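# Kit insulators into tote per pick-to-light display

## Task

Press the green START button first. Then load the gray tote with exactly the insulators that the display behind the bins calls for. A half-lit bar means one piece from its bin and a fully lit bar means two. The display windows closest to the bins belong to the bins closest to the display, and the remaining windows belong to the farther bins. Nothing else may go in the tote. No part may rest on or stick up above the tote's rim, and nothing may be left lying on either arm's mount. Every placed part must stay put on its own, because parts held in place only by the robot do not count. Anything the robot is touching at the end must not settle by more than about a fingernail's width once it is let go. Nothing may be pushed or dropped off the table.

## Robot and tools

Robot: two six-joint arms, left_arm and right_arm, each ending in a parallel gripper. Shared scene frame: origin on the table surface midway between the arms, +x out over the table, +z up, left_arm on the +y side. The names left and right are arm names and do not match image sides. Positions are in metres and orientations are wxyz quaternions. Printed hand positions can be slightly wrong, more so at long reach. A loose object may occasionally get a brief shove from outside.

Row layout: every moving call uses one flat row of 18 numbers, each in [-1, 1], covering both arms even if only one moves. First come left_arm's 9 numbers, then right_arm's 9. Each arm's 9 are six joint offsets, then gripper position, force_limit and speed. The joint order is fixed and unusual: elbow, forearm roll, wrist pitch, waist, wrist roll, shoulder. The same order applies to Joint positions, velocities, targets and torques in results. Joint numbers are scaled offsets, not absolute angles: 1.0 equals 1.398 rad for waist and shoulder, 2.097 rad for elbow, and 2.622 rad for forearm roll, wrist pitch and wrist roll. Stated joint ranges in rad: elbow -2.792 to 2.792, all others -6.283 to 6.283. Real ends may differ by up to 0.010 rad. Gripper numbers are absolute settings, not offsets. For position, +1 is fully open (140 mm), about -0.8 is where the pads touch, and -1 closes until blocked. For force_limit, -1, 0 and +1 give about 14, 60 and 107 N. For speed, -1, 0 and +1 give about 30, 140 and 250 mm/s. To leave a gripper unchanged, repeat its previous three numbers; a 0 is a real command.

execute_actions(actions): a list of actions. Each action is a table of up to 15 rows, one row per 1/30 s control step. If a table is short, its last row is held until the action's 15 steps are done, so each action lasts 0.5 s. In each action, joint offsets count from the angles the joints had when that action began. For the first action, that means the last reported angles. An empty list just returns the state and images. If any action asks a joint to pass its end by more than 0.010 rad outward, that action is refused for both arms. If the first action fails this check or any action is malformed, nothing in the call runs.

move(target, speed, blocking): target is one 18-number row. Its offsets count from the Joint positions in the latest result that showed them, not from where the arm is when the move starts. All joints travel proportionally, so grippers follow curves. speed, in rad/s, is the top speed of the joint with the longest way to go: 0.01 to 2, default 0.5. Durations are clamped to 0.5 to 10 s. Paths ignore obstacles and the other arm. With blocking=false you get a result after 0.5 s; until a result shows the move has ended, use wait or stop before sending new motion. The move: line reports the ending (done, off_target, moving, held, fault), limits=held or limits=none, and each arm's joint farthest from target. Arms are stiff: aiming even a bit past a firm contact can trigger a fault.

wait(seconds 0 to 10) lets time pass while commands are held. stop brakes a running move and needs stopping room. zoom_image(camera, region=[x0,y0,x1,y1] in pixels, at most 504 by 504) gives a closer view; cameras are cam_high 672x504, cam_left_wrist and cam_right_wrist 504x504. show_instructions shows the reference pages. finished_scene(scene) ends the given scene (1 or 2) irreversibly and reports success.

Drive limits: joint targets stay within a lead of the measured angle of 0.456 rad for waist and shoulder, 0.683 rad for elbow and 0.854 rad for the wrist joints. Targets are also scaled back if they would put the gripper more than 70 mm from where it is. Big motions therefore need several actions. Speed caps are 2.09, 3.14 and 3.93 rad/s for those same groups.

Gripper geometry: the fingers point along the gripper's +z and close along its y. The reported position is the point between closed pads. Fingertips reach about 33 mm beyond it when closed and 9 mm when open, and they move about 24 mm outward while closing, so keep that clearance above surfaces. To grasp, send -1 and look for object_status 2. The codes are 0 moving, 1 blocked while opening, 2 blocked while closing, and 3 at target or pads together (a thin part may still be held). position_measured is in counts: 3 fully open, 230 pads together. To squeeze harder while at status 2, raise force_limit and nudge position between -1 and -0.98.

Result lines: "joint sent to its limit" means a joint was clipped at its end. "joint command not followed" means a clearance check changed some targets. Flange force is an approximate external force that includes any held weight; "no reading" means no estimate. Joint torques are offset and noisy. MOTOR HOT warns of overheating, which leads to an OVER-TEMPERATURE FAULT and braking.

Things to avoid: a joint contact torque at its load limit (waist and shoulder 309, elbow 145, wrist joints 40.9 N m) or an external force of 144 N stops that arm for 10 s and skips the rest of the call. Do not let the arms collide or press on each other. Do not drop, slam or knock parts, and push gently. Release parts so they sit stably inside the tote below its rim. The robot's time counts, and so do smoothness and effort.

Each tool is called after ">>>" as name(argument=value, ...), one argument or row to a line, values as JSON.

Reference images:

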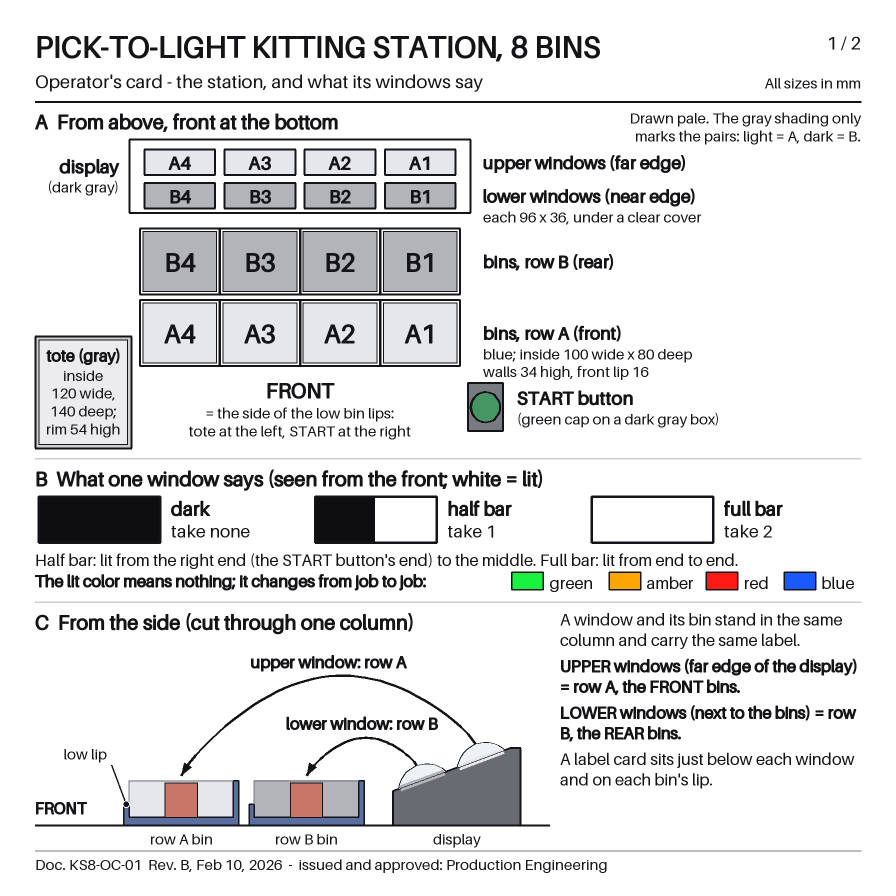

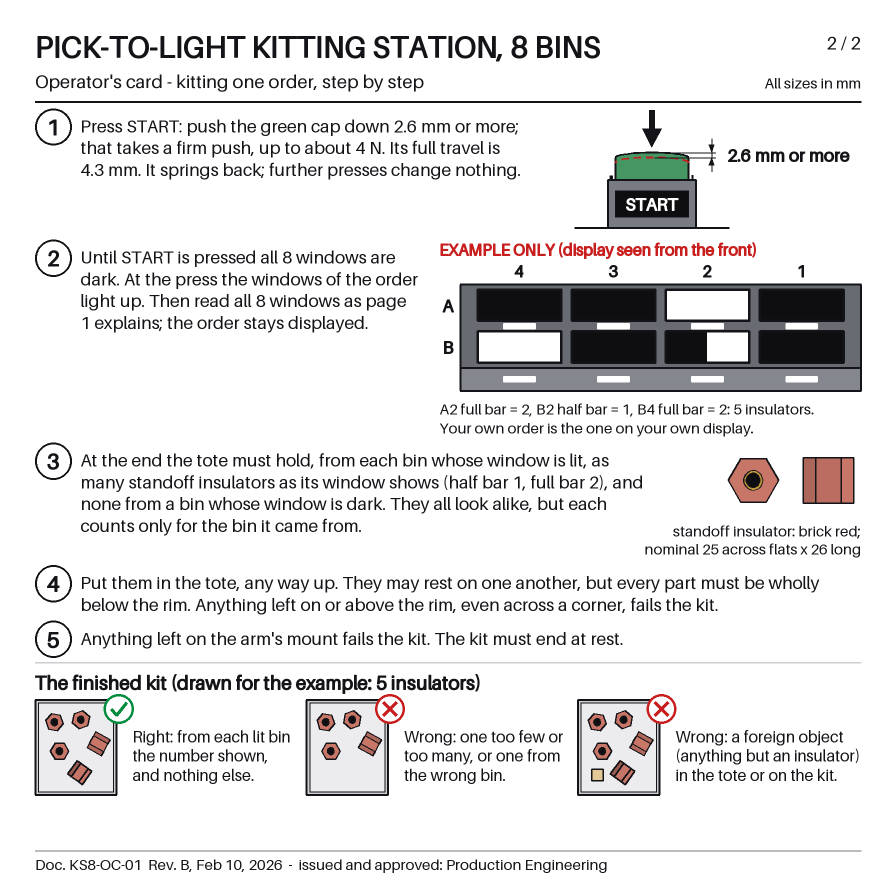

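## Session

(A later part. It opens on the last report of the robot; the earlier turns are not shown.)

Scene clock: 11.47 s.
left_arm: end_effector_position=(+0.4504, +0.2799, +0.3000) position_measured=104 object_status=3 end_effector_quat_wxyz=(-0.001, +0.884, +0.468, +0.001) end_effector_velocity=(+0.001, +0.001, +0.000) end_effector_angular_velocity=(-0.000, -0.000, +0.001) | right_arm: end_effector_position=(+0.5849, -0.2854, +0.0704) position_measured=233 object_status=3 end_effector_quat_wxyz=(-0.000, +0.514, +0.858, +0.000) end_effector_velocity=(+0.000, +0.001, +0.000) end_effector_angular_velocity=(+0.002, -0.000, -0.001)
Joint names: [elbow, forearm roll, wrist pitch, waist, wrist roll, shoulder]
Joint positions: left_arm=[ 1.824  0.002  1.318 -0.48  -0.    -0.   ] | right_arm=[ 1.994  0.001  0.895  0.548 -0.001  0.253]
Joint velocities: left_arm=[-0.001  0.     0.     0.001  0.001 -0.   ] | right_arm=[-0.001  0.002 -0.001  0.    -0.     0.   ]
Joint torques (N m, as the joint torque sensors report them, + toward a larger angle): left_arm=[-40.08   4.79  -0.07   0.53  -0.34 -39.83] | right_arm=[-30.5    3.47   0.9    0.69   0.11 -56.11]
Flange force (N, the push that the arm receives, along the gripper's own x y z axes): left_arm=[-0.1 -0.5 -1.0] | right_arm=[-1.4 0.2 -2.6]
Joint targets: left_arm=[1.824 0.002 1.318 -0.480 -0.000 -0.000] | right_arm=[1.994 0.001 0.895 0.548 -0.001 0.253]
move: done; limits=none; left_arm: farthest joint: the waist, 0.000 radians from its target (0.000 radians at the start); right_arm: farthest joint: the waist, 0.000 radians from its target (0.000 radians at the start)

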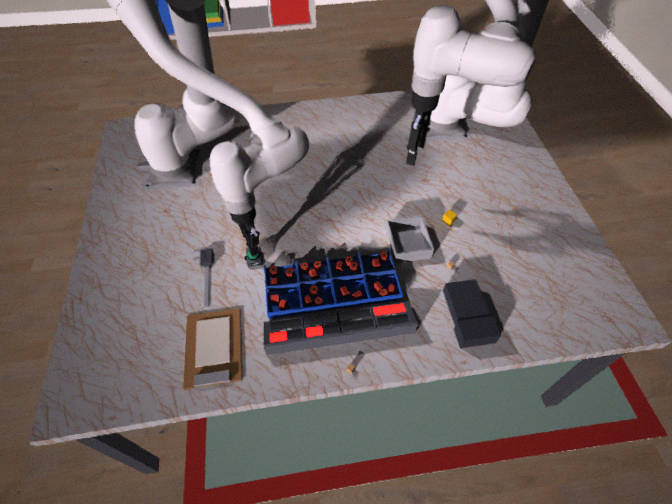

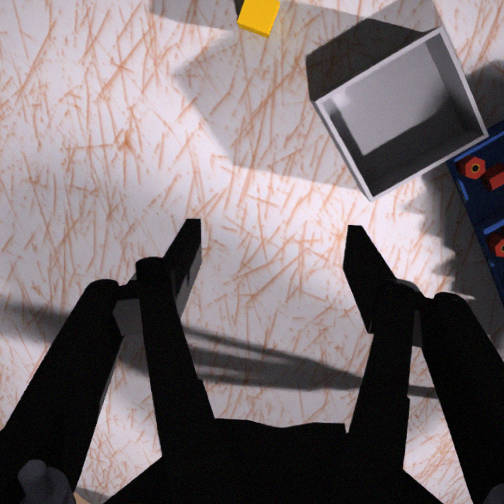

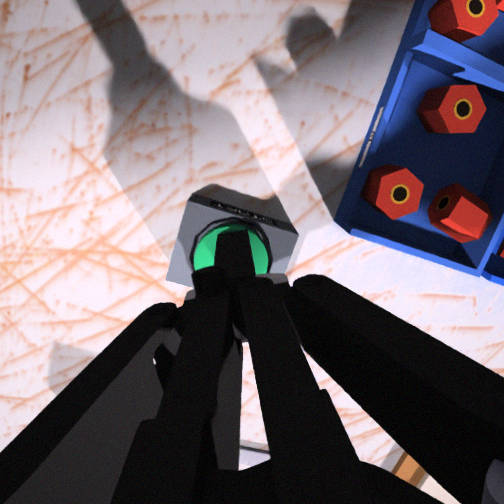

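>>> move(
  target=[-0.231,0,-0.013,0.049,0,0.371,-0.2,0,0,-0.029,0,0.043,0,0,-0.037,-0.2,0,0],
  speed=0.8,
)

>>> move(
  target=[0,0,0,0,0,0,-0.2,0,0,-0.097,0,0.021,0.06,0,0.107,-0.2,0,0],
  speed=0.6,
)

Scene clock: 13.33 s.
left_arm: end_effector_position=(+0.7292, +0.1602, +0.2003) position_measured=154 object_status=3 end_effector_quat_wxyz=(-0.001, +0.867, +0.498, +0.000) end_effector_velocity=(+0.000, -0.000, -0.001) end_effector_angular_velocity=(+0.001, +0.001, +0.001) | right_arm: end_effector_position=(+0.5895, -0.2830, +0.1288) position_measured=154 object_status=3 end_effector_quat_wxyz=(-0.000, +0.514, +0.858, +0.000) end_effector_velocity=(+0.001, -0.000, +0.000) end_effector_angular_velocity=(-0.001, -0.001, +0.000)
Joint names: [elbow, forearm roll, wrist pitch, waist, wrist roll, shoulder]
Joint positions: left_arm=[ 1.34   0.002  1.284 -0.412 -0.     0.518] | right_arm=[ 1.933  0.001  1.007  0.548 -0.001  0.201]
Joint velocities: left_arm=[-0.     0.    -0.     0.    -0.     0.002] | right_arm=[-0.001 -0.002  0.    -0.     0.001 -0.   ]
Joint torques (N m, as the joint torque sensors report them, + toward a larger angle): left_arm=[-39.96   4.81  -0.11  -0.33  -0.15 -90.07] | right_arm=[-35.33   3.92  -0.08   2.81   0.18 -58.62]
Flange force (N, the push that the arm receives, along the gripper's own x y z axes): left_arm=[0.6 -1.8 -0.8] | right_arm=[-4.8 3.8 2.5]
Joint targets: left_arm=[1.340 0.002 1.284 -0.411 -0.000 0.518] | right_arm=[1.933 0.001 1.007 0.548 -0.001 0.201]
move: done; limits=none; left_arm: farthest joint: the waist, 0.000 radians from its target (0.069 radians at the start); right_arm: farthest joint: the waist, 0.000 radians from its target (0.000 radians at the start)

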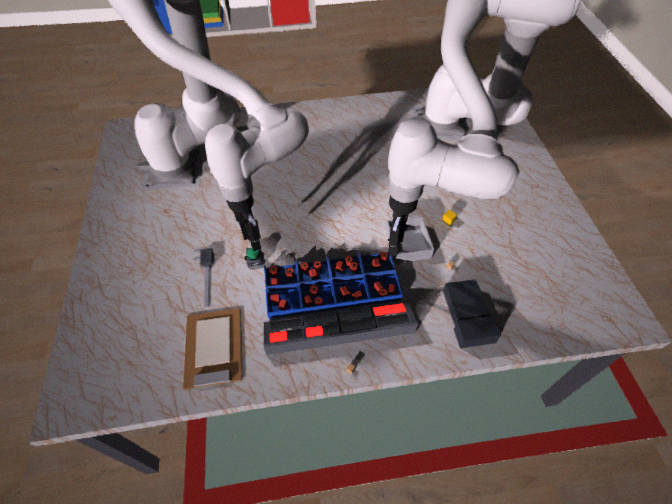

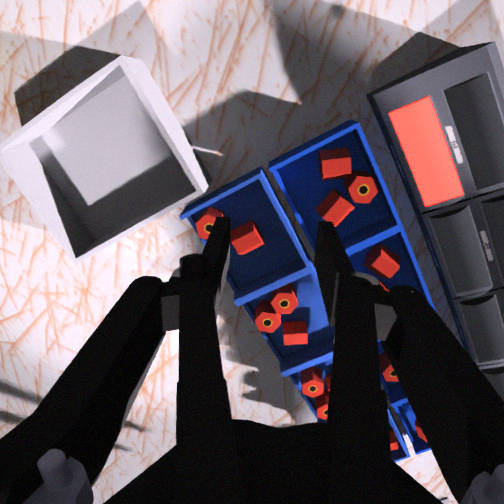

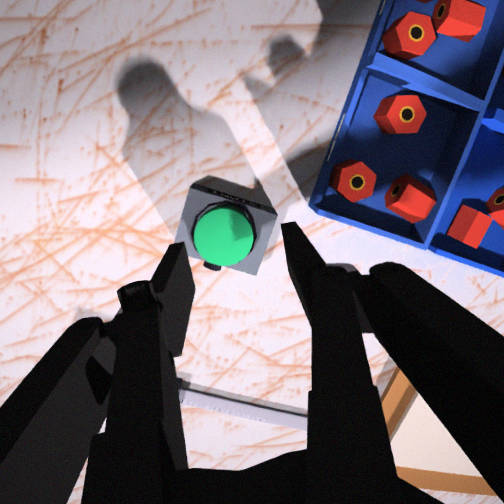

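Scene clock: 14.17 s.
left_arm: end_effector_position=(+0.7292, +0.1602, +0.2003) position_measured=154 object_status=3 end_effector_quat_wxyz=(-0.001, +0.867, +0.498, +0.000) end_effector_velocity=(-0.000, +0.000, -0.000) end_effector_angular_velocity=(+0.001, +0.002, +0.001) | right_arm: end_effector_position=(+0.6490, -0.1848, +0.1294) position_measured=154 object_status=3 end_effector_quat_wxyz=(-0.001, +0.477, +0.879, -0.001) end_effector_velocity=(+0.000, +0.001, +0.000) end_effector_angular_velocity=(+0.001, -0.000, +0.001)
Joint names: [elbow, forearm roll, wrist pitch, waist, wrist roll, shoulder]
Joint positions: left_arm=[ 1.34   0.002  1.284 -0.412 -0.     0.518] | right_arm=[ 1.73   0.001  1.062  0.632 -0.001  0.351]
Joint velocities: left_arm=[-0.    -0.     0.002  0.    -0.     0.001] | right_arm=[-0.001  0.     0.     0.    -0.001  0.001]
Joint torques (N m, as the joint torque sensors report them, + toward a larger angle): left_arm=[-39.53   4.77  -0.12  -0.61  -0.15 -89.97] | right_arm=[-37.13   3.7    0.51   3.09   0.2  -73.26]
Flange force (N, the push that the arm receives, along the gripper's own x y z axes): left_arm=[0.9 -0.6 -1.0] | right_arm=[-4.7 -0.1 2.7]
Joint targets: left_arm=[1.340 0.002 1.284 -0.412 -0.000 0.518] | right_arm=[1.730 0.001 1.062 0.632 -0.001 0.351]
move: done; limits=none; left_arm: farthest joint: the waist, 0.000 radians from its target (0.000 radians at the start); right_arm: farthest joint: the waist, 0.000 radians from its target (0.084 radians at the start)

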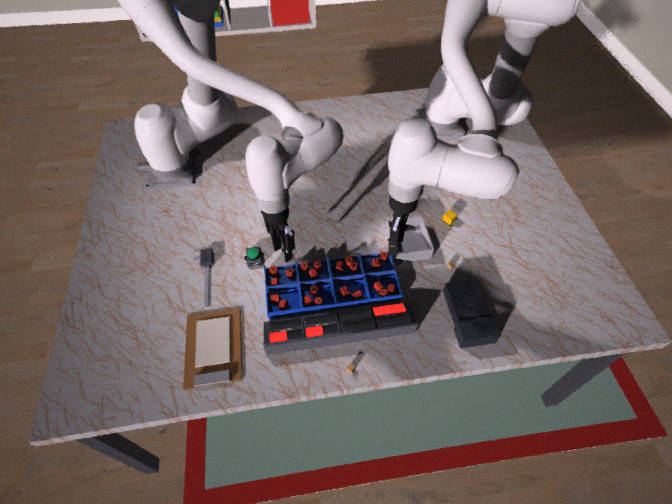

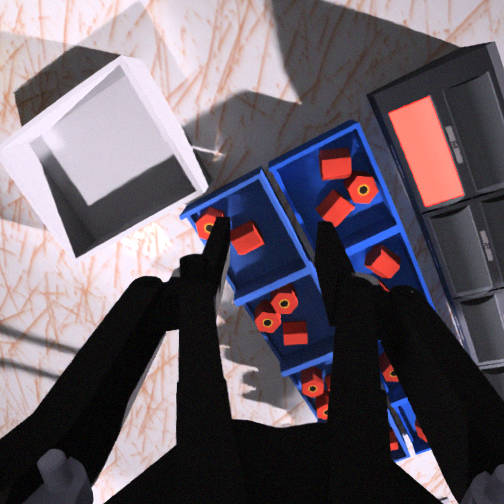

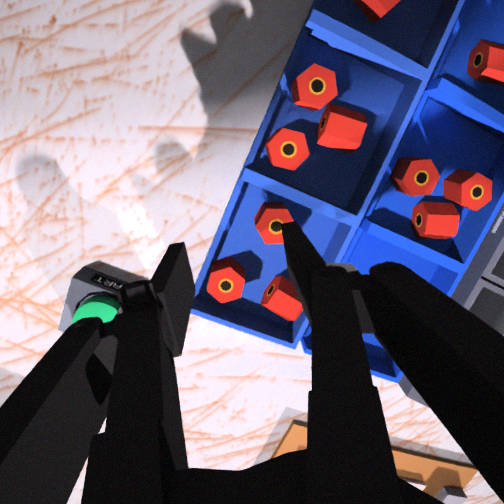

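>>> move(
  target=[-0.008,0,-0.046,0.011,0.366,0.098,-0.25,0,0,-0.0122,0,-0.018,0.006,-0.43,0.051,-0.25,0,0],
  speed=1,
)

Scene clock: 16.37 s.
left_arm: end_effector_position=(+0.7770, +0.1482, +0.0901) position_measured=160 object_status=3 end_effector_quat_wxyz=(-0.001, +0.999, +0.049, +0.000) end_effector_velocity=(+0.001, +0.000, +0.001) end_effector_angular_velocity=(-0.001, -0.001, +0.000) | right_arm: end_effector_position=(+0.6693, -0.1644, +0.0907) position_measured=160 object_status=3 end_effector_quat_wxyz=(-0.000, -0.070, +0.998, +0.000) end_effector_velocity=(-0.000, -0.000, -0.000) end_effector_angular_velocity=(-0.001, +0.000, +0.000)
Joint names: [elbow, forearm roll, wrist pitch, waist, wrist roll, shoulder]
Joint positions: left_arm=[ 1.323  0.002  1.164 -0.396  0.959  0.655] | right_arm=[ 1.704  0.001  1.015  0.64  -1.128  0.422]
Joint velocities: left_arm=[-0.001 -0.     0.     0.001  0.001 -0.   ] | right_arm=[ 0.    -0.001  0.     0.     0.     0.   ]
Joint torques (N m, as the joint torque sensors report them, + toward a larger angle): left_arm=[ -38.27    4.35   -0.22   -1.19   -0.17 -100.59] | right_arm=[-36.62   4.     0.36   3.04   0.01 -76.85]
Flange force (N, the push that the arm receives, along the gripper's own x y z axes): left_arm=[0.1 -2.2 -1.2] | right_arm=[1.9 -5.7 0.7]
Joint targets: left_arm=[1.323 0.002 1.164 -0.396 0.959 0.655] | right_arm=[1.704 0.001 1.015 0.640 -1.128 0.422]
move: done; limits=none; left_arm: farthest joint: the waist, 0.000 radians from its target (0.015 radians at the start); right_arm: farthest joint: the waist, 0.000 radians from its target (0.008 radians at the start)

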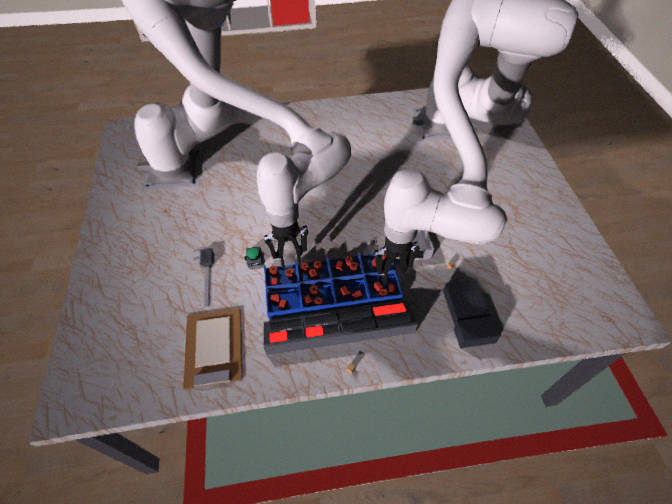

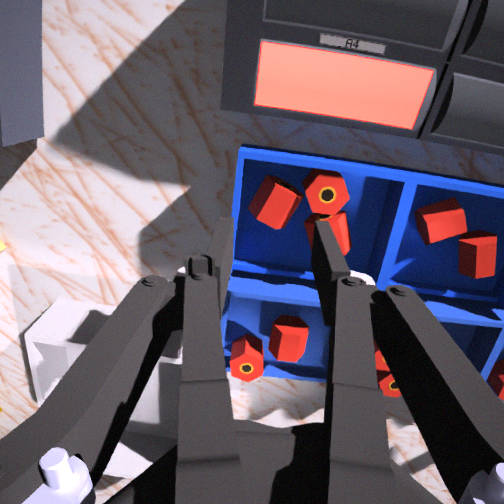

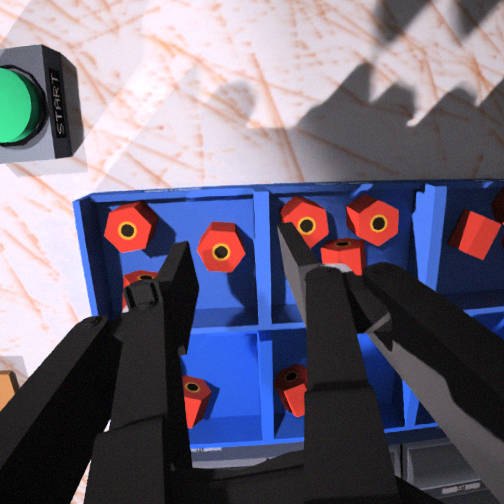

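>>> move(
  target=[-0.022,0,0.0076,-0.019,0,0.0186,-0.3,0,0,0,0,0,-0.007,0.2,0,-0.35,0,0],
  speed=0.8,
)

>>> move(
  target=[0,0,0,0,0,0,-0.3,0,0,0.018,0,-0.031,0,0,0.032,-0.35,0,0],
  speed=0.1,
)

Scene clock: 18.33 s.
left_arm: end_effector_position=(+0.7805, +0.1185, +0.0905) position_measured=167 object_status=3 end_effector_quat_wxyz=(-0.001, +0.999, +0.036, +0.000) end_effector_velocity=(-0.000, +0.001, -0.001) end_effector_angular_velocity=(+0.001, +0.001, +0.001) | right_arm: end_effector_position=(+0.6735, -0.1702, +0.0907) position_measured=173 object_status=3 end_effector_quat_wxyz=(-0.000, +0.196, +0.981, +0.000) end_effector_velocity=(+0.000, +0.000, +0.000) end_effector_angular_velocity=(+0.001, -0.001, -0.001)
Joint names: [elbow, forearm roll, wrist pitch, waist, wrist roll, shoulder]
Joint positions: left_arm=[ 1.277  0.002  1.184 -0.423  0.959  0.681] | right_arm=[ 1.704  0.001  1.015  0.631 -0.604  0.422]
Joint velocities: left_arm=[ 0.001 -0.     0.     0.001 -0.001  0.001] | right_arm=[-0.001  0.001 -0.001 -0.     0.    -0.   ]
Joint torques (N m, as the joint torque sensors report them, + toward a larger angle): left_arm=[ -37.95    4.39   -0.11   -2.16   -0.18 -103.68] | right_arm=[-36.55   3.41   0.42   0.62   0.33 -78.47]
Flange force (N, the push that the arm receives, along the gripper's own x y z axes): left_arm=[3.1 -1.3 -0.4] | right_arm=[-0.2 -2.2 2.1]
Joint targets: left_arm=[1.277 0.002 1.184 -0.423 0.959 0.681] | right_arm=[1.704 0.001 1.015 0.631 -0.604 0.422]
move: done; limits=none; left_arm: farthest joint: the waist, 0.000 radians from its target (0.026 radians at the start); right_arm: farthest joint: the waist, 0.000 radians from its target (0.010 radians at the start)

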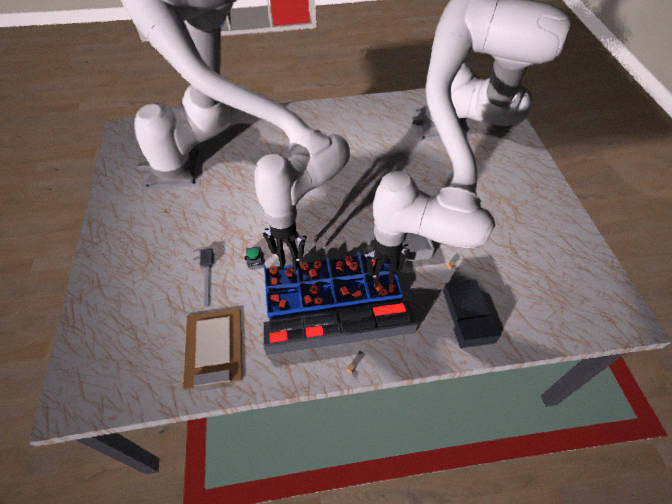

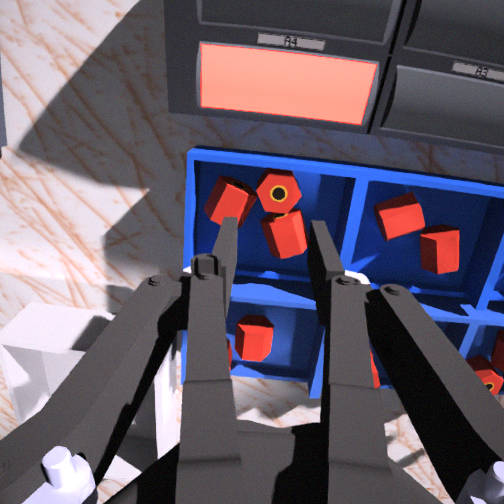

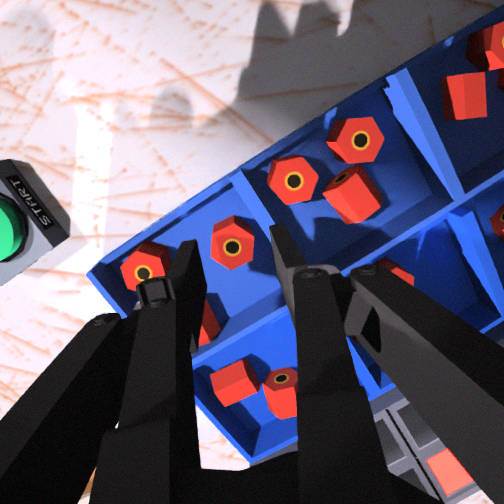

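Scene clock: 28.90 s.
left_arm: end_effector_position=(+0.7805, +0.1185, +0.0905) position_measured=167 object_status=3 end_effector_quat_wxyz=(-0.001, +0.999, +0.036, +0.000) end_effector_velocity=(+0.000, -0.001, +0.001) end_effector_angular_velocity=(-0.001, -0.001, -0.001) | right_arm: end_effector_position=(+0.6735, -0.1701, +0.0668) position_measured=173 object_status=3 end_effector_quat_wxyz=(-0.000, +0.196, +0.981, +0.000) end_effector_velocity=(-0.000, +0.000, +0.000) end_effector_angular_velocity=(+0.001, +0.001, +0.001)
Joint names: [elbow, forearm roll, wrist pitch, waist, wrist roll, shoulder]
Joint positions: left_arm=[ 1.277  0.002  1.184 -0.423  0.959  0.681] | right_arm=[ 1.722  0.001  0.976  0.631 -0.604  0.443]
Joint velocities: left_arm=[-0.001 -0.    -0.    -0.001  0.     0.   ] | right_arm=[-0.     0.001  0.    -0.    -0.002 -0.   ]
Joint torques (N m, as the joint torque sensors report them, + toward a larger angle): left_arm=[ -37.8     4.64   -0.22    0.05   -0.2  -101.3 ] | right_arm=[-30.55   3.34  -2.84  -2.23   0.24 -64.88]
Flange force (N, the push that the arm receives, along the gripper's own x y z axes): left_arm=[-1.1 -0.8 -2.7] | right_arm=[6.6 -5.5 -20.4]
Joint targets: left_arm=[1.277 0.002 1.184 -0.423 0.959 0.681] | right_arm=[1.722 0.001 0.976 0.631 -0.604 0.444]
FORCE FAULT: contact force on the right arm reached its limit, and that arm stopped for 10 seconds. The contact can be on any part of that arm, not only on its tool. That time counts as 19 of the actions that you can send in this scene. That arm's remaining commands of this call were not run. That arm holds still and accepts commands again. Move the arm away from the contact; if what it grips holds it there, let go first. Pushing or pulling that hard again can fault the arm again.
move: fault (right_arm); limits=none; left_arm: farthest joint: the waist, 0.000 radians from its target (0.000 radians at the start); right_arm: farthest joint: the wrist pitch, 0.042 radians from its target (0.082 radians at the start)

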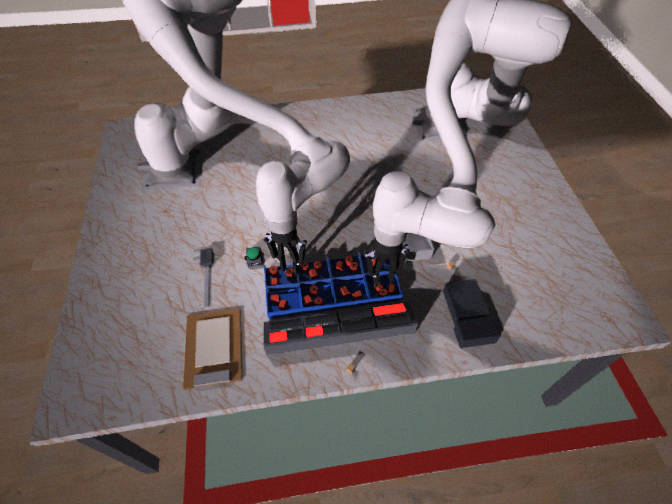

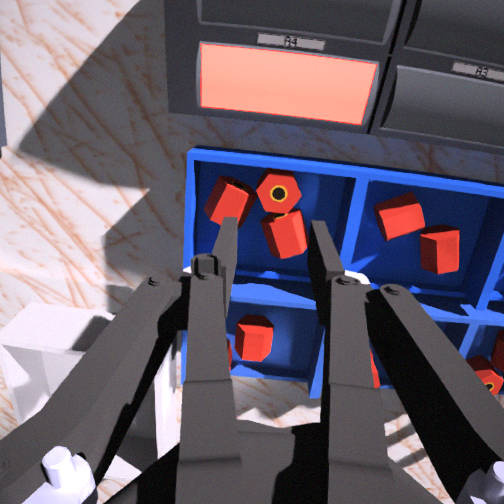

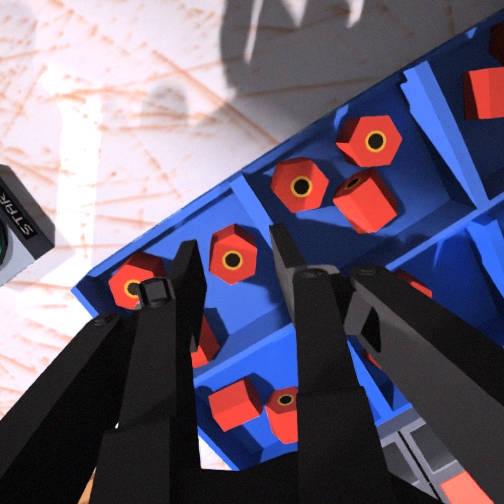

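>>> move(
  target=[0.011,0,-0.0164,-0.006,0,0.0143,-0.3,0,0,-0.0115,0,0.017,0,0,-0.015,-0.3,0,0],
  speed=0.1,
)

>>> move(
  target=[0,0,0,0,0,0,-0.3,0,0,0,0,0,-0.006,0.4,0,-0.3,0,0],
  speed=1,
)

Scene clock: 30.23 s.
left_arm: end_effector_position=(+0.7769, +0.1118, +0.0611) position_measured=167 object_status=3 end_effector_quat_wxyz=(-0.000, +1.000, +0.032, +0.001) end_effector_velocity=(-0.000, +0.000, -0.002) end_effector_angular_velocity=(+0.000, +0.001, +0.001) | right_arm: end_effector_position=(+0.6752, -0.1690, +0.0934) position_measured=167 object_status=3 end_effector_quat_wxyz=(-0.000, +0.196, +0.981, +0.000) end_effector_velocity=(+0.000, +0.000, +0.001) end_effector_angular_velocity=(+0.000, -0.001, +0.000)
Joint names: [elbow, forearm roll, wrist pitch, waist, wrist roll, shoulder]
Joint positions: left_arm=[ 1.3    0.002  1.141 -0.431  0.959  0.701] | right_arm=[ 1.698  0.001  1.021  0.631 -0.604  0.423]
Joint velocities: left_arm=[ 0.001 -0.    -0.001  0.    -0.     0.001] | right_arm=[-0.001 -0.     0.001  0.     0.    -0.   ]
Joint torques (N m, as the joint torque sensors report them, + toward a larger angle): left_arm=[-17.72   4.32  -2.84   2.93  -0.05 -58.56] | right_arm=[-36.9    3.56   0.44   0.68  -0.21 -77.58]
Flange force (N, the push that the arm receives, along the gripper's own x y z axes): left_arm=[-11.3 -4.2 -50.5] | right_arm=[1.5 -3.5 1.5]
Joint targets: left_arm=[1.300 0.002 1.141 -0.431 0.959 0.701] | right_arm=[1.698 0.001 1.021 0.631 -0.604 0.423]
move: done; limits=none; left_arm: farthest joint: the waist, 0.000 radians from its target (0.009 radians at the start); right_arm: farthest joint: the shoulder, 0.001 radians from its target (0.021 radians at the start)

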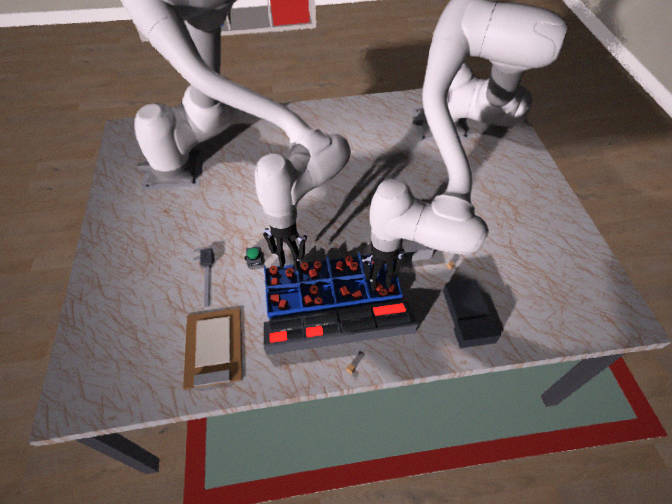

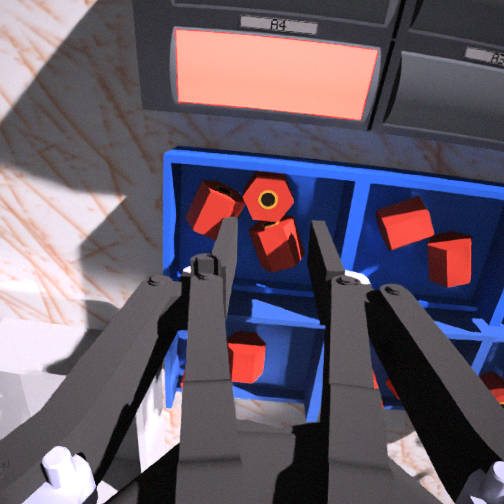

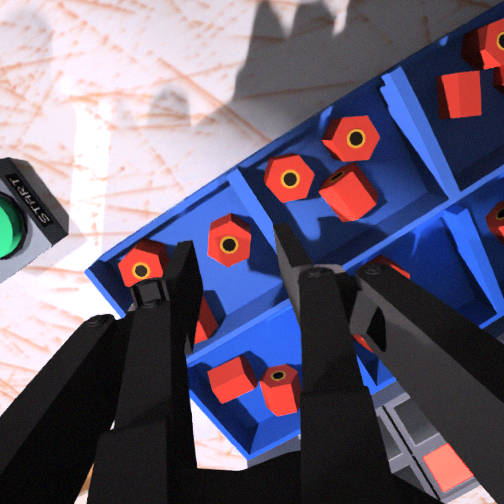

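Scene clock: 31.83 s.
left_arm: end_effector_position=(+0.7769, +0.1118, +0.0611) position_measured=167 object_status=3 end_effector_quat_wxyz=(-0.000, +1.000, +0.032, +0.001) end_effector_velocity=(+0.000, -0.001, +0.001) end_effector_angular_velocity=(-0.001, -0.002, -0.001) | right_arm: end_effector_position=(+0.6787, -0.1741, +0.0934) position_measured=167 object_status=3 end_effector_quat_wxyz=(-0.000, +0.663, +0.748, +0.000) end_effector_velocity=(-0.000, +0.000, -0.000) end_effector_angular_velocity=(+0.000, +0.000, -0.001)
Joint names: [elbow, forearm roll, wrist pitch, waist, wrist roll, shoulder]
Joint positions: left_arm=[ 1.3    0.002  1.141 -0.431  0.959  0.701] | right_arm=[1.698 0.001 1.021 0.622 0.444 0.423]
Joint velocities: left_arm=[-0.001 -0.    -0.001 -0.001  0.    -0.   ] | right_arm=[ 0.     0.001  0.     0.     0.001 -0.   ]
Joint torques (N m, as the joint torque sensors report them, + toward a larger angle): left_arm=[-15.19   4.04  -2.81   2.6    0.05 -59.49] | right_arm=[-35.44   3.69   0.39   0.97   0.11 -80.91]
Flange force (N, the push that the arm receives, along the gripper's own x y z axes): left_arm=[-4.6 0.5 -52.0] | right_arm=[0.6 4.1 3.1]
Joint targets: left_arm=[1.300 0.002 1.141 -0.431 0.959 0.701] | right_arm=[1.698 0.001 1.021 0.622 0.445 0.423]
move: done; limits=none; left_arm: farthest joint: the waist, 0.000 radians from its target (0.000 radians at the start); right_arm: farthest joint: the waist, 0.000 radians from its target (0.008 radians at the start)

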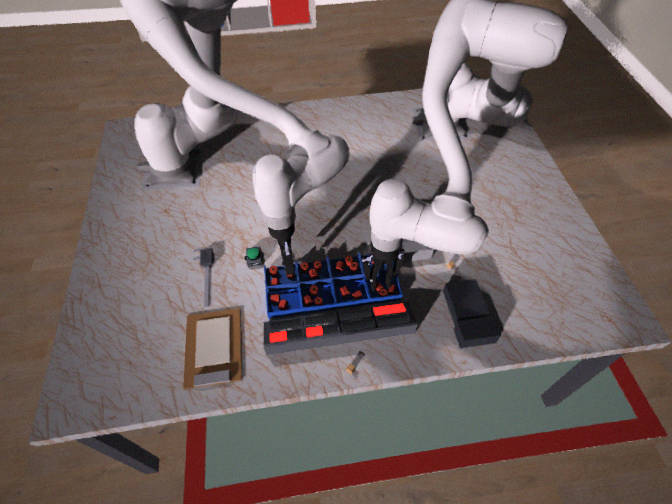

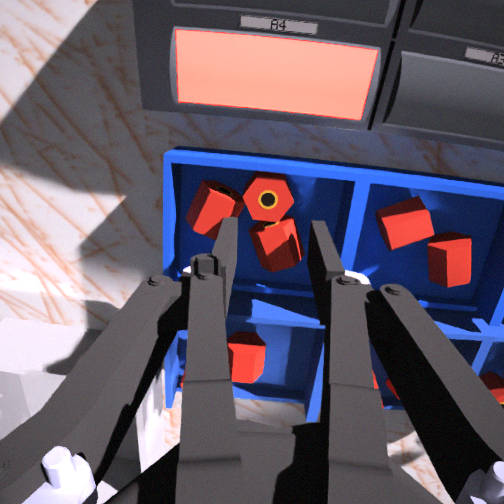

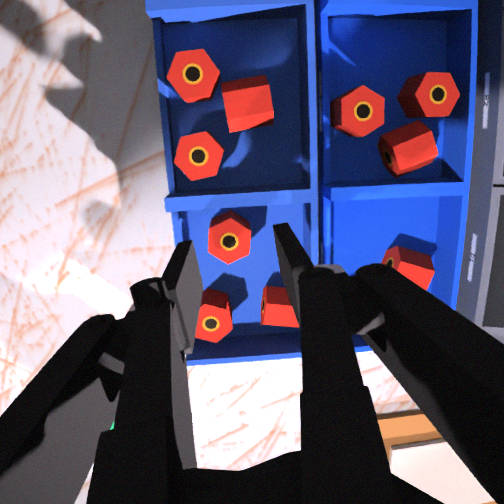

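>>> move(
  target=[0,0,0.0046,0,0,-0.0086,-0.3,0,0,0.0095,0,-0.0165,0,0,0.0167,-0.3,0,0],
  speed=0.1,
)

>>> move(
  target=[0,0,0,-0.005,-0.1,0,-0.4,0,0,0.004,0,-0.0065,0,0,0.0065,-0.3,0,0],
  speed=0.3,
)

Scene clock: 33.37 s.
left_arm: end_effector_position=(+0.7744, +0.1133, +0.0719) position_measured=167 object_status=3 end_effector_quat_wxyz=(-0.001, +1.000, +0.032, +0.001) end_effector_velocity=(-0.000, -0.002, +0.001) end_effector_angular_velocity=(-0.001, -0.002, -0.002) | right_arm: end_effector_position=(+0.6788, -0.1740, +0.0670) position_measured=167 object_status=3 end_effector_quat_wxyz=(-0.000, +0.664, +0.748, +0.000) end_effector_velocity=(+0.000, -0.000, -0.000) end_effector_angular_velocity=(+0.000, +0.000, +0.001)
Joint names: [elbow, forearm roll, wrist pitch, waist, wrist roll, shoulder]
Joint positions: left_arm=[ 1.3    0.002  1.153 -0.431  0.959  0.689] | right_arm=[1.718 0.001 0.977 0.622 0.445 0.446]
Joint velocities: left_arm=[-0.001  0.    -0.    -0.002  0.    -0.001] | right_arm=[ 0.     0.    -0.001 -0.    -0.001  0.   ]
Joint torques (N m, as the joint torque sensors report them, + toward a larger angle): left_arm=[ -38.09    4.41   -0.06   -1.5    -0.22 -103.31] | right_arm=[-35.28   3.48   0.53  -0.02  -0.07 -79.7 ]
Flange force (N, the push that the arm receives, along the gripper's own x y z axes): left_arm=[0.2 -1.3 -0.3] | right_arm=[-0.5 -1.2 1.8]
Joint targets: left_arm=[1.300 0.002 1.153 -0.431 0.959 0.689] | right_arm=[1.718 0.001 0.977 0.622 0.444 0.446]
move: done; limits=none; left_arm: farthest joint: the waist, 0.000 radians from its target (0.000 radians at the start); right_arm: farthest joint: the wrist roll, 0.001 radians from its target (0.001 radians at the start)

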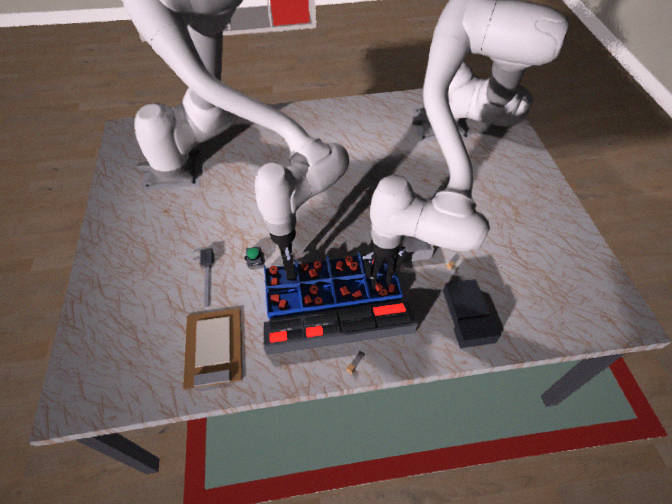

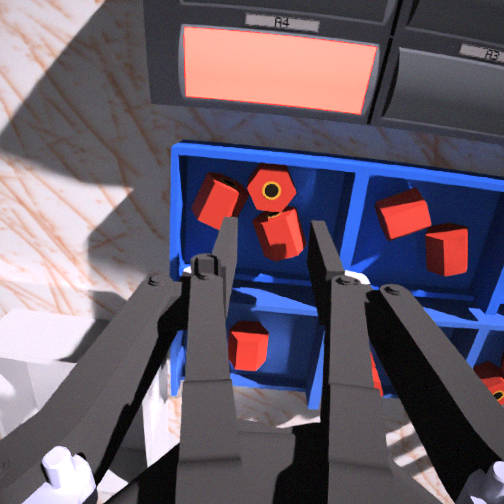

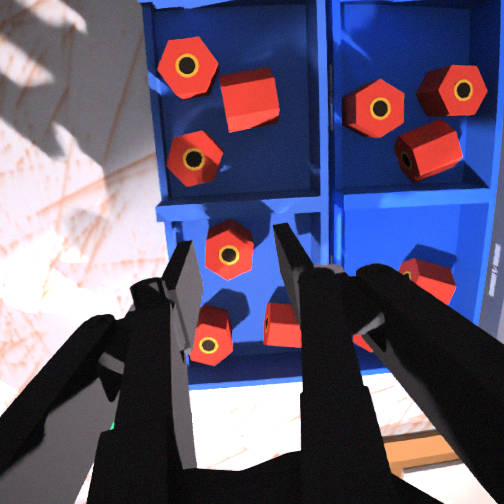

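Scene clock: 34.67 s.
left_arm: end_effector_position=(+0.7712, +0.1078, +0.0719) position_measured=179 object_status=3 end_effector_quat_wxyz=(-0.000, +0.987, +0.158, +0.001) end_effector_velocity=(-0.000, +0.000, -0.000) end_effector_angular_velocity=(-0.000, +0.000, +0.001) | right_arm: end_effector_position=(+0.6783, -0.1743, +0.0565) position_measured=167 object_status=3 end_effector_quat_wxyz=(-0.000, +0.664, +0.748, +0.000) end_effector_velocity=(+0.000, -0.000, -0.000) end_effector_angular_velocity=(-0.000, +0.000, +0.000)
Joint names: [elbow, forearm roll, wrist pitch, waist, wrist roll, shoulder]
Joint positions: left_arm=[ 1.3    0.002  1.153 -0.438  0.697  0.689] | right_arm=[1.726 0.001 0.96  0.622 0.445 0.455]
Joint velocities: left_arm=[ 0.    -0.    -0.     0.    -0.001 -0.   ] | right_arm=[-0. -0.  0. -0.  0.  0.]
Joint torques (N m, as the joint torque sensors report them, + toward a larger angle): left_arm=[ -38.24    4.65   -0.1    -0.71   -0.3  -102.5 ] | right_arm=[-33.33   3.82  -0.15   2.38   0.37 -81.45]
Flange force (N, the push that the arm receives, along the gripper's own x y z axes): left_arm=[-0.7 -2.6 -0.9] | right_arm=[-1.4 5.4 1.0]
Joint targets: left_arm=[1.300 0.002 1.153 -0.438 0.697 0.689] | right_arm=[1.726 0.001 0.960 0.622 0.445 0.455]
move: done; limits=none; left_arm: farthest joint: the waist, 0.000 radians from its target (0.007 radians at the start); right_arm: farthest joint: the waist, 0.000 radians from its target (0.000 radians at the start)

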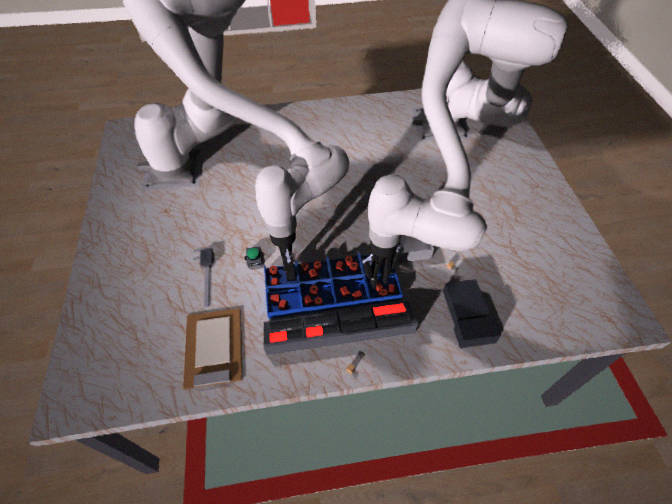

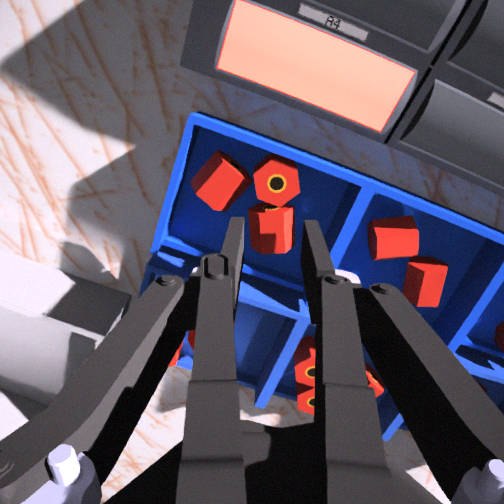

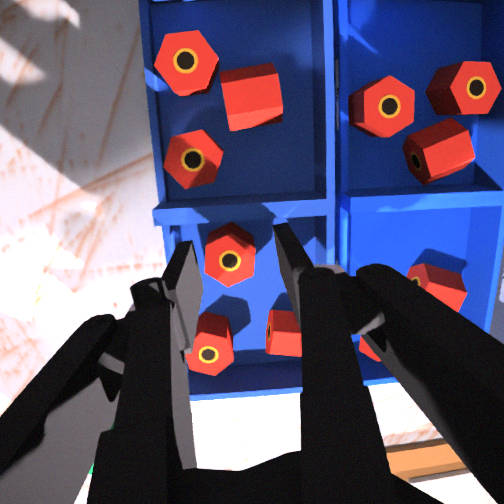

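>>> move(
  target=[0.0055,0,-0.0082,0,0,0.0072,-0.4,0,0,0.004,0,-0.0045,-0.005,0,0.0025,-0.3,0,0],
  speed=0.05,
)

>>> move(
  target=[0.0055,0,-0.0076,0,0,0.006,-0.4,0,0,0,0,0,0,0,0,-1,0,0],
  speed=0.05,
)

Scene clock: 35.67 s.
left_arm: end_effector_position=(+0.7710, +0.1079, +0.0570) position_measured=179 object_status=3 end_effector_quat_wxyz=(-0.000, +0.987, +0.158, +0.001) end_effector_velocity=(+0.000, +0.000, -0.000) end_effector_angular_velocity=(+0.000, +0.000, -0.000) | right_arm: end_effector_position=(+0.6795, -0.1796, +0.0501) position_measured=167 object_status=3 end_effector_quat_wxyz=(-0.000, +0.666, +0.746, +0.000) end_effector_velocity=(+0.000, -0.001, -0.000) end_effector_angular_velocity=(-0.001, +0.000, -0.000)
Joint names: [elbow, forearm roll, wrist pitch, waist, wrist roll, shoulder]
Joint positions: left_arm=[ 1.311  0.002  1.131 -0.438  0.697  0.699] | right_arm=[1.735 0.001 0.949 0.615 0.445 0.458]
Joint velocities: left_arm=[ 0.    -0.    -0.     0.     0.     0.001] | right_arm=[ 0.    -0.001 -0.    -0.     0.     0.   ]
Joint torques (N m, as the joint torque sensors report them, + toward a larger angle): left_arm=[ -37.29    4.75   -0.31    0.04   -0.27 -103.91] | right_arm=[-34.3    3.72  -0.13   0.28  -0.23 -81.  ]
Flange force (N, the push that the arm receives, along the gripper's own x y z axes): left_arm=[0.9 0.5 -1.0] | right_arm=[0.5 0.9 1.3]
Joint targets: left_arm=[1.311 0.002 1.131 -0.438 0.697 0.699] | right_arm=[1.735 0.001 0.949 0.615 0.445 0.458]
move: done; limits=none; left_arm: farthest joint: the waist, 0.000 radians from its target (0.000 radians at the start); right_arm: farthest joint: the waist, 0.000 radians from its target (0.007 radians at the start)

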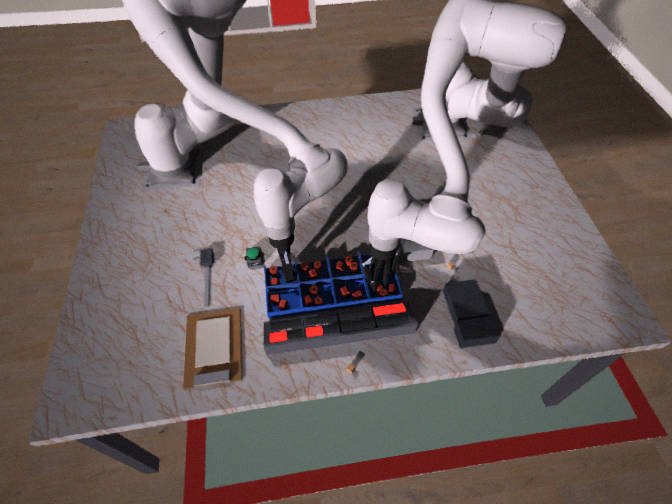

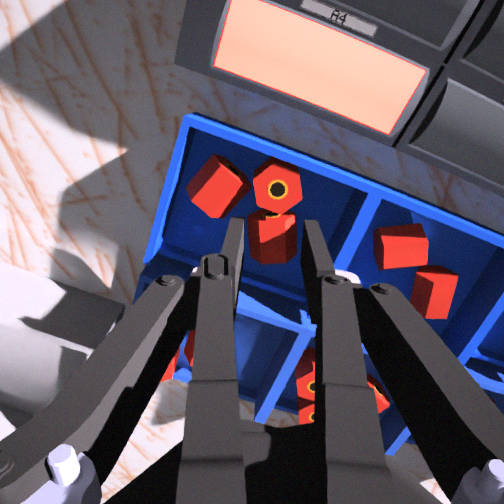

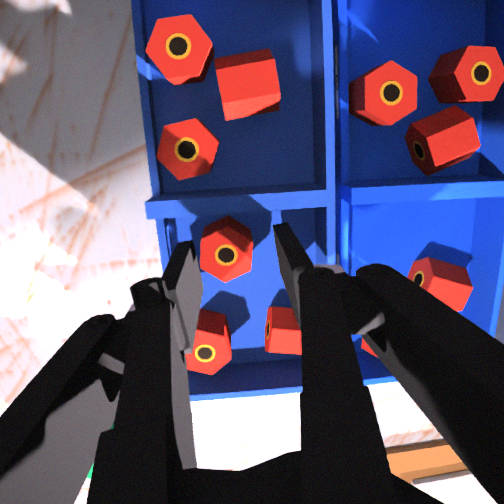

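Scene clock: 36.40 s.
left_arm: end_effector_position=(+0.7703, +0.1084, +0.0436) position_measured=179 object_status=3 end_effector_quat_wxyz=(-0.000, +0.987, +0.158, +0.001) end_effector_velocity=(-0.001, +0.000, -0.001) end_effector_angular_velocity=(+0.000, +0.001, -0.000) | right_arm: end_effector_position=(+0.6795, -0.1796, +0.0501) position_measured=195 object_status=2 end_effector_quat_wxyz=(-0.000, +0.666, +0.746, +0.000) end_effector_velocity=(+0.000, -0.000, +0.000) end_effector_angular_velocity=(+0.000, -0.001, -0.000)
Joint names: [elbow, forearm roll, wrist pitch, waist, wrist roll, shoulder]
Joint positions: left_arm=[ 1.323  0.002  1.112 -0.438  0.697  0.707] | right_arm=[1.735 0.001 0.949 0.615 0.445 0.458]
Joint velocities: left_arm=[ 0.003 -0.    -0.002 -0.     0.    -0.001] | right_arm=[-0.    -0.    -0.001 -0.     0.    -0.   ]
Joint torques (N m, as the joint torque sensors report them, + toward a larger angle): left_arm=[ -36.95    4.47   -0.43    0.82   -0.32 -102.53] | right_arm=[-26.88   3.11  -0.28  -1.83   0.21 -70.12]
Flange force (N, the push that the arm receives, along the gripper's own x y z axes): left_arm=[-1.6 -1.0 -2.3] | right_arm=[3.2 1.1 -14.2]
Joint targets: left_arm=[1.323 0.002 1.111 -0.438 0.697 0.707] | right_arm=[1.735 0.001 0.949 0.615 0.445 0.458]
move: done; limits=none; left_arm: farthest joint: the waist, 0.000 radians from its target (0.000 radians at the start); right_arm: farthest joint: the waist, 0.000 radians from its target (0.000 radians at the start)

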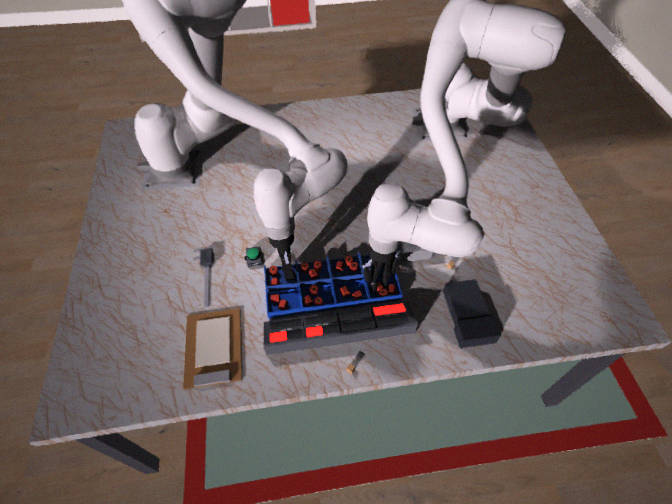

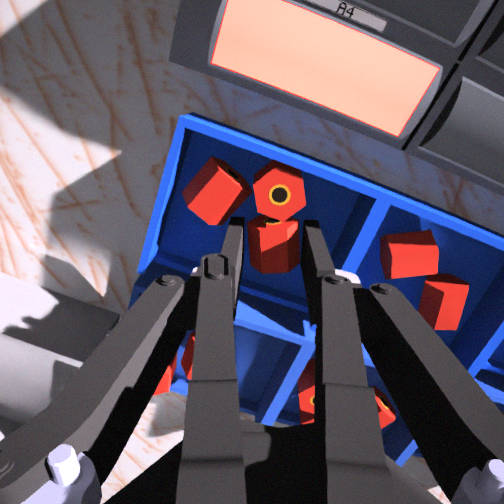

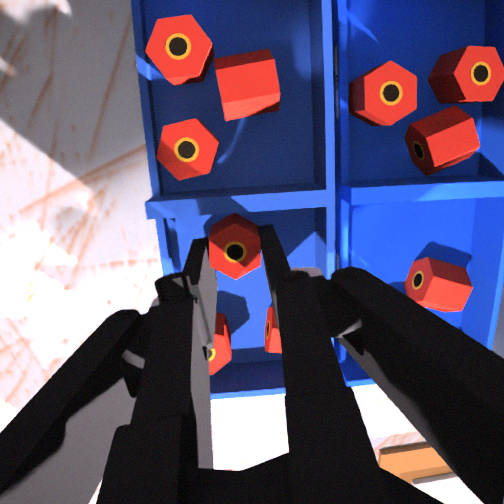

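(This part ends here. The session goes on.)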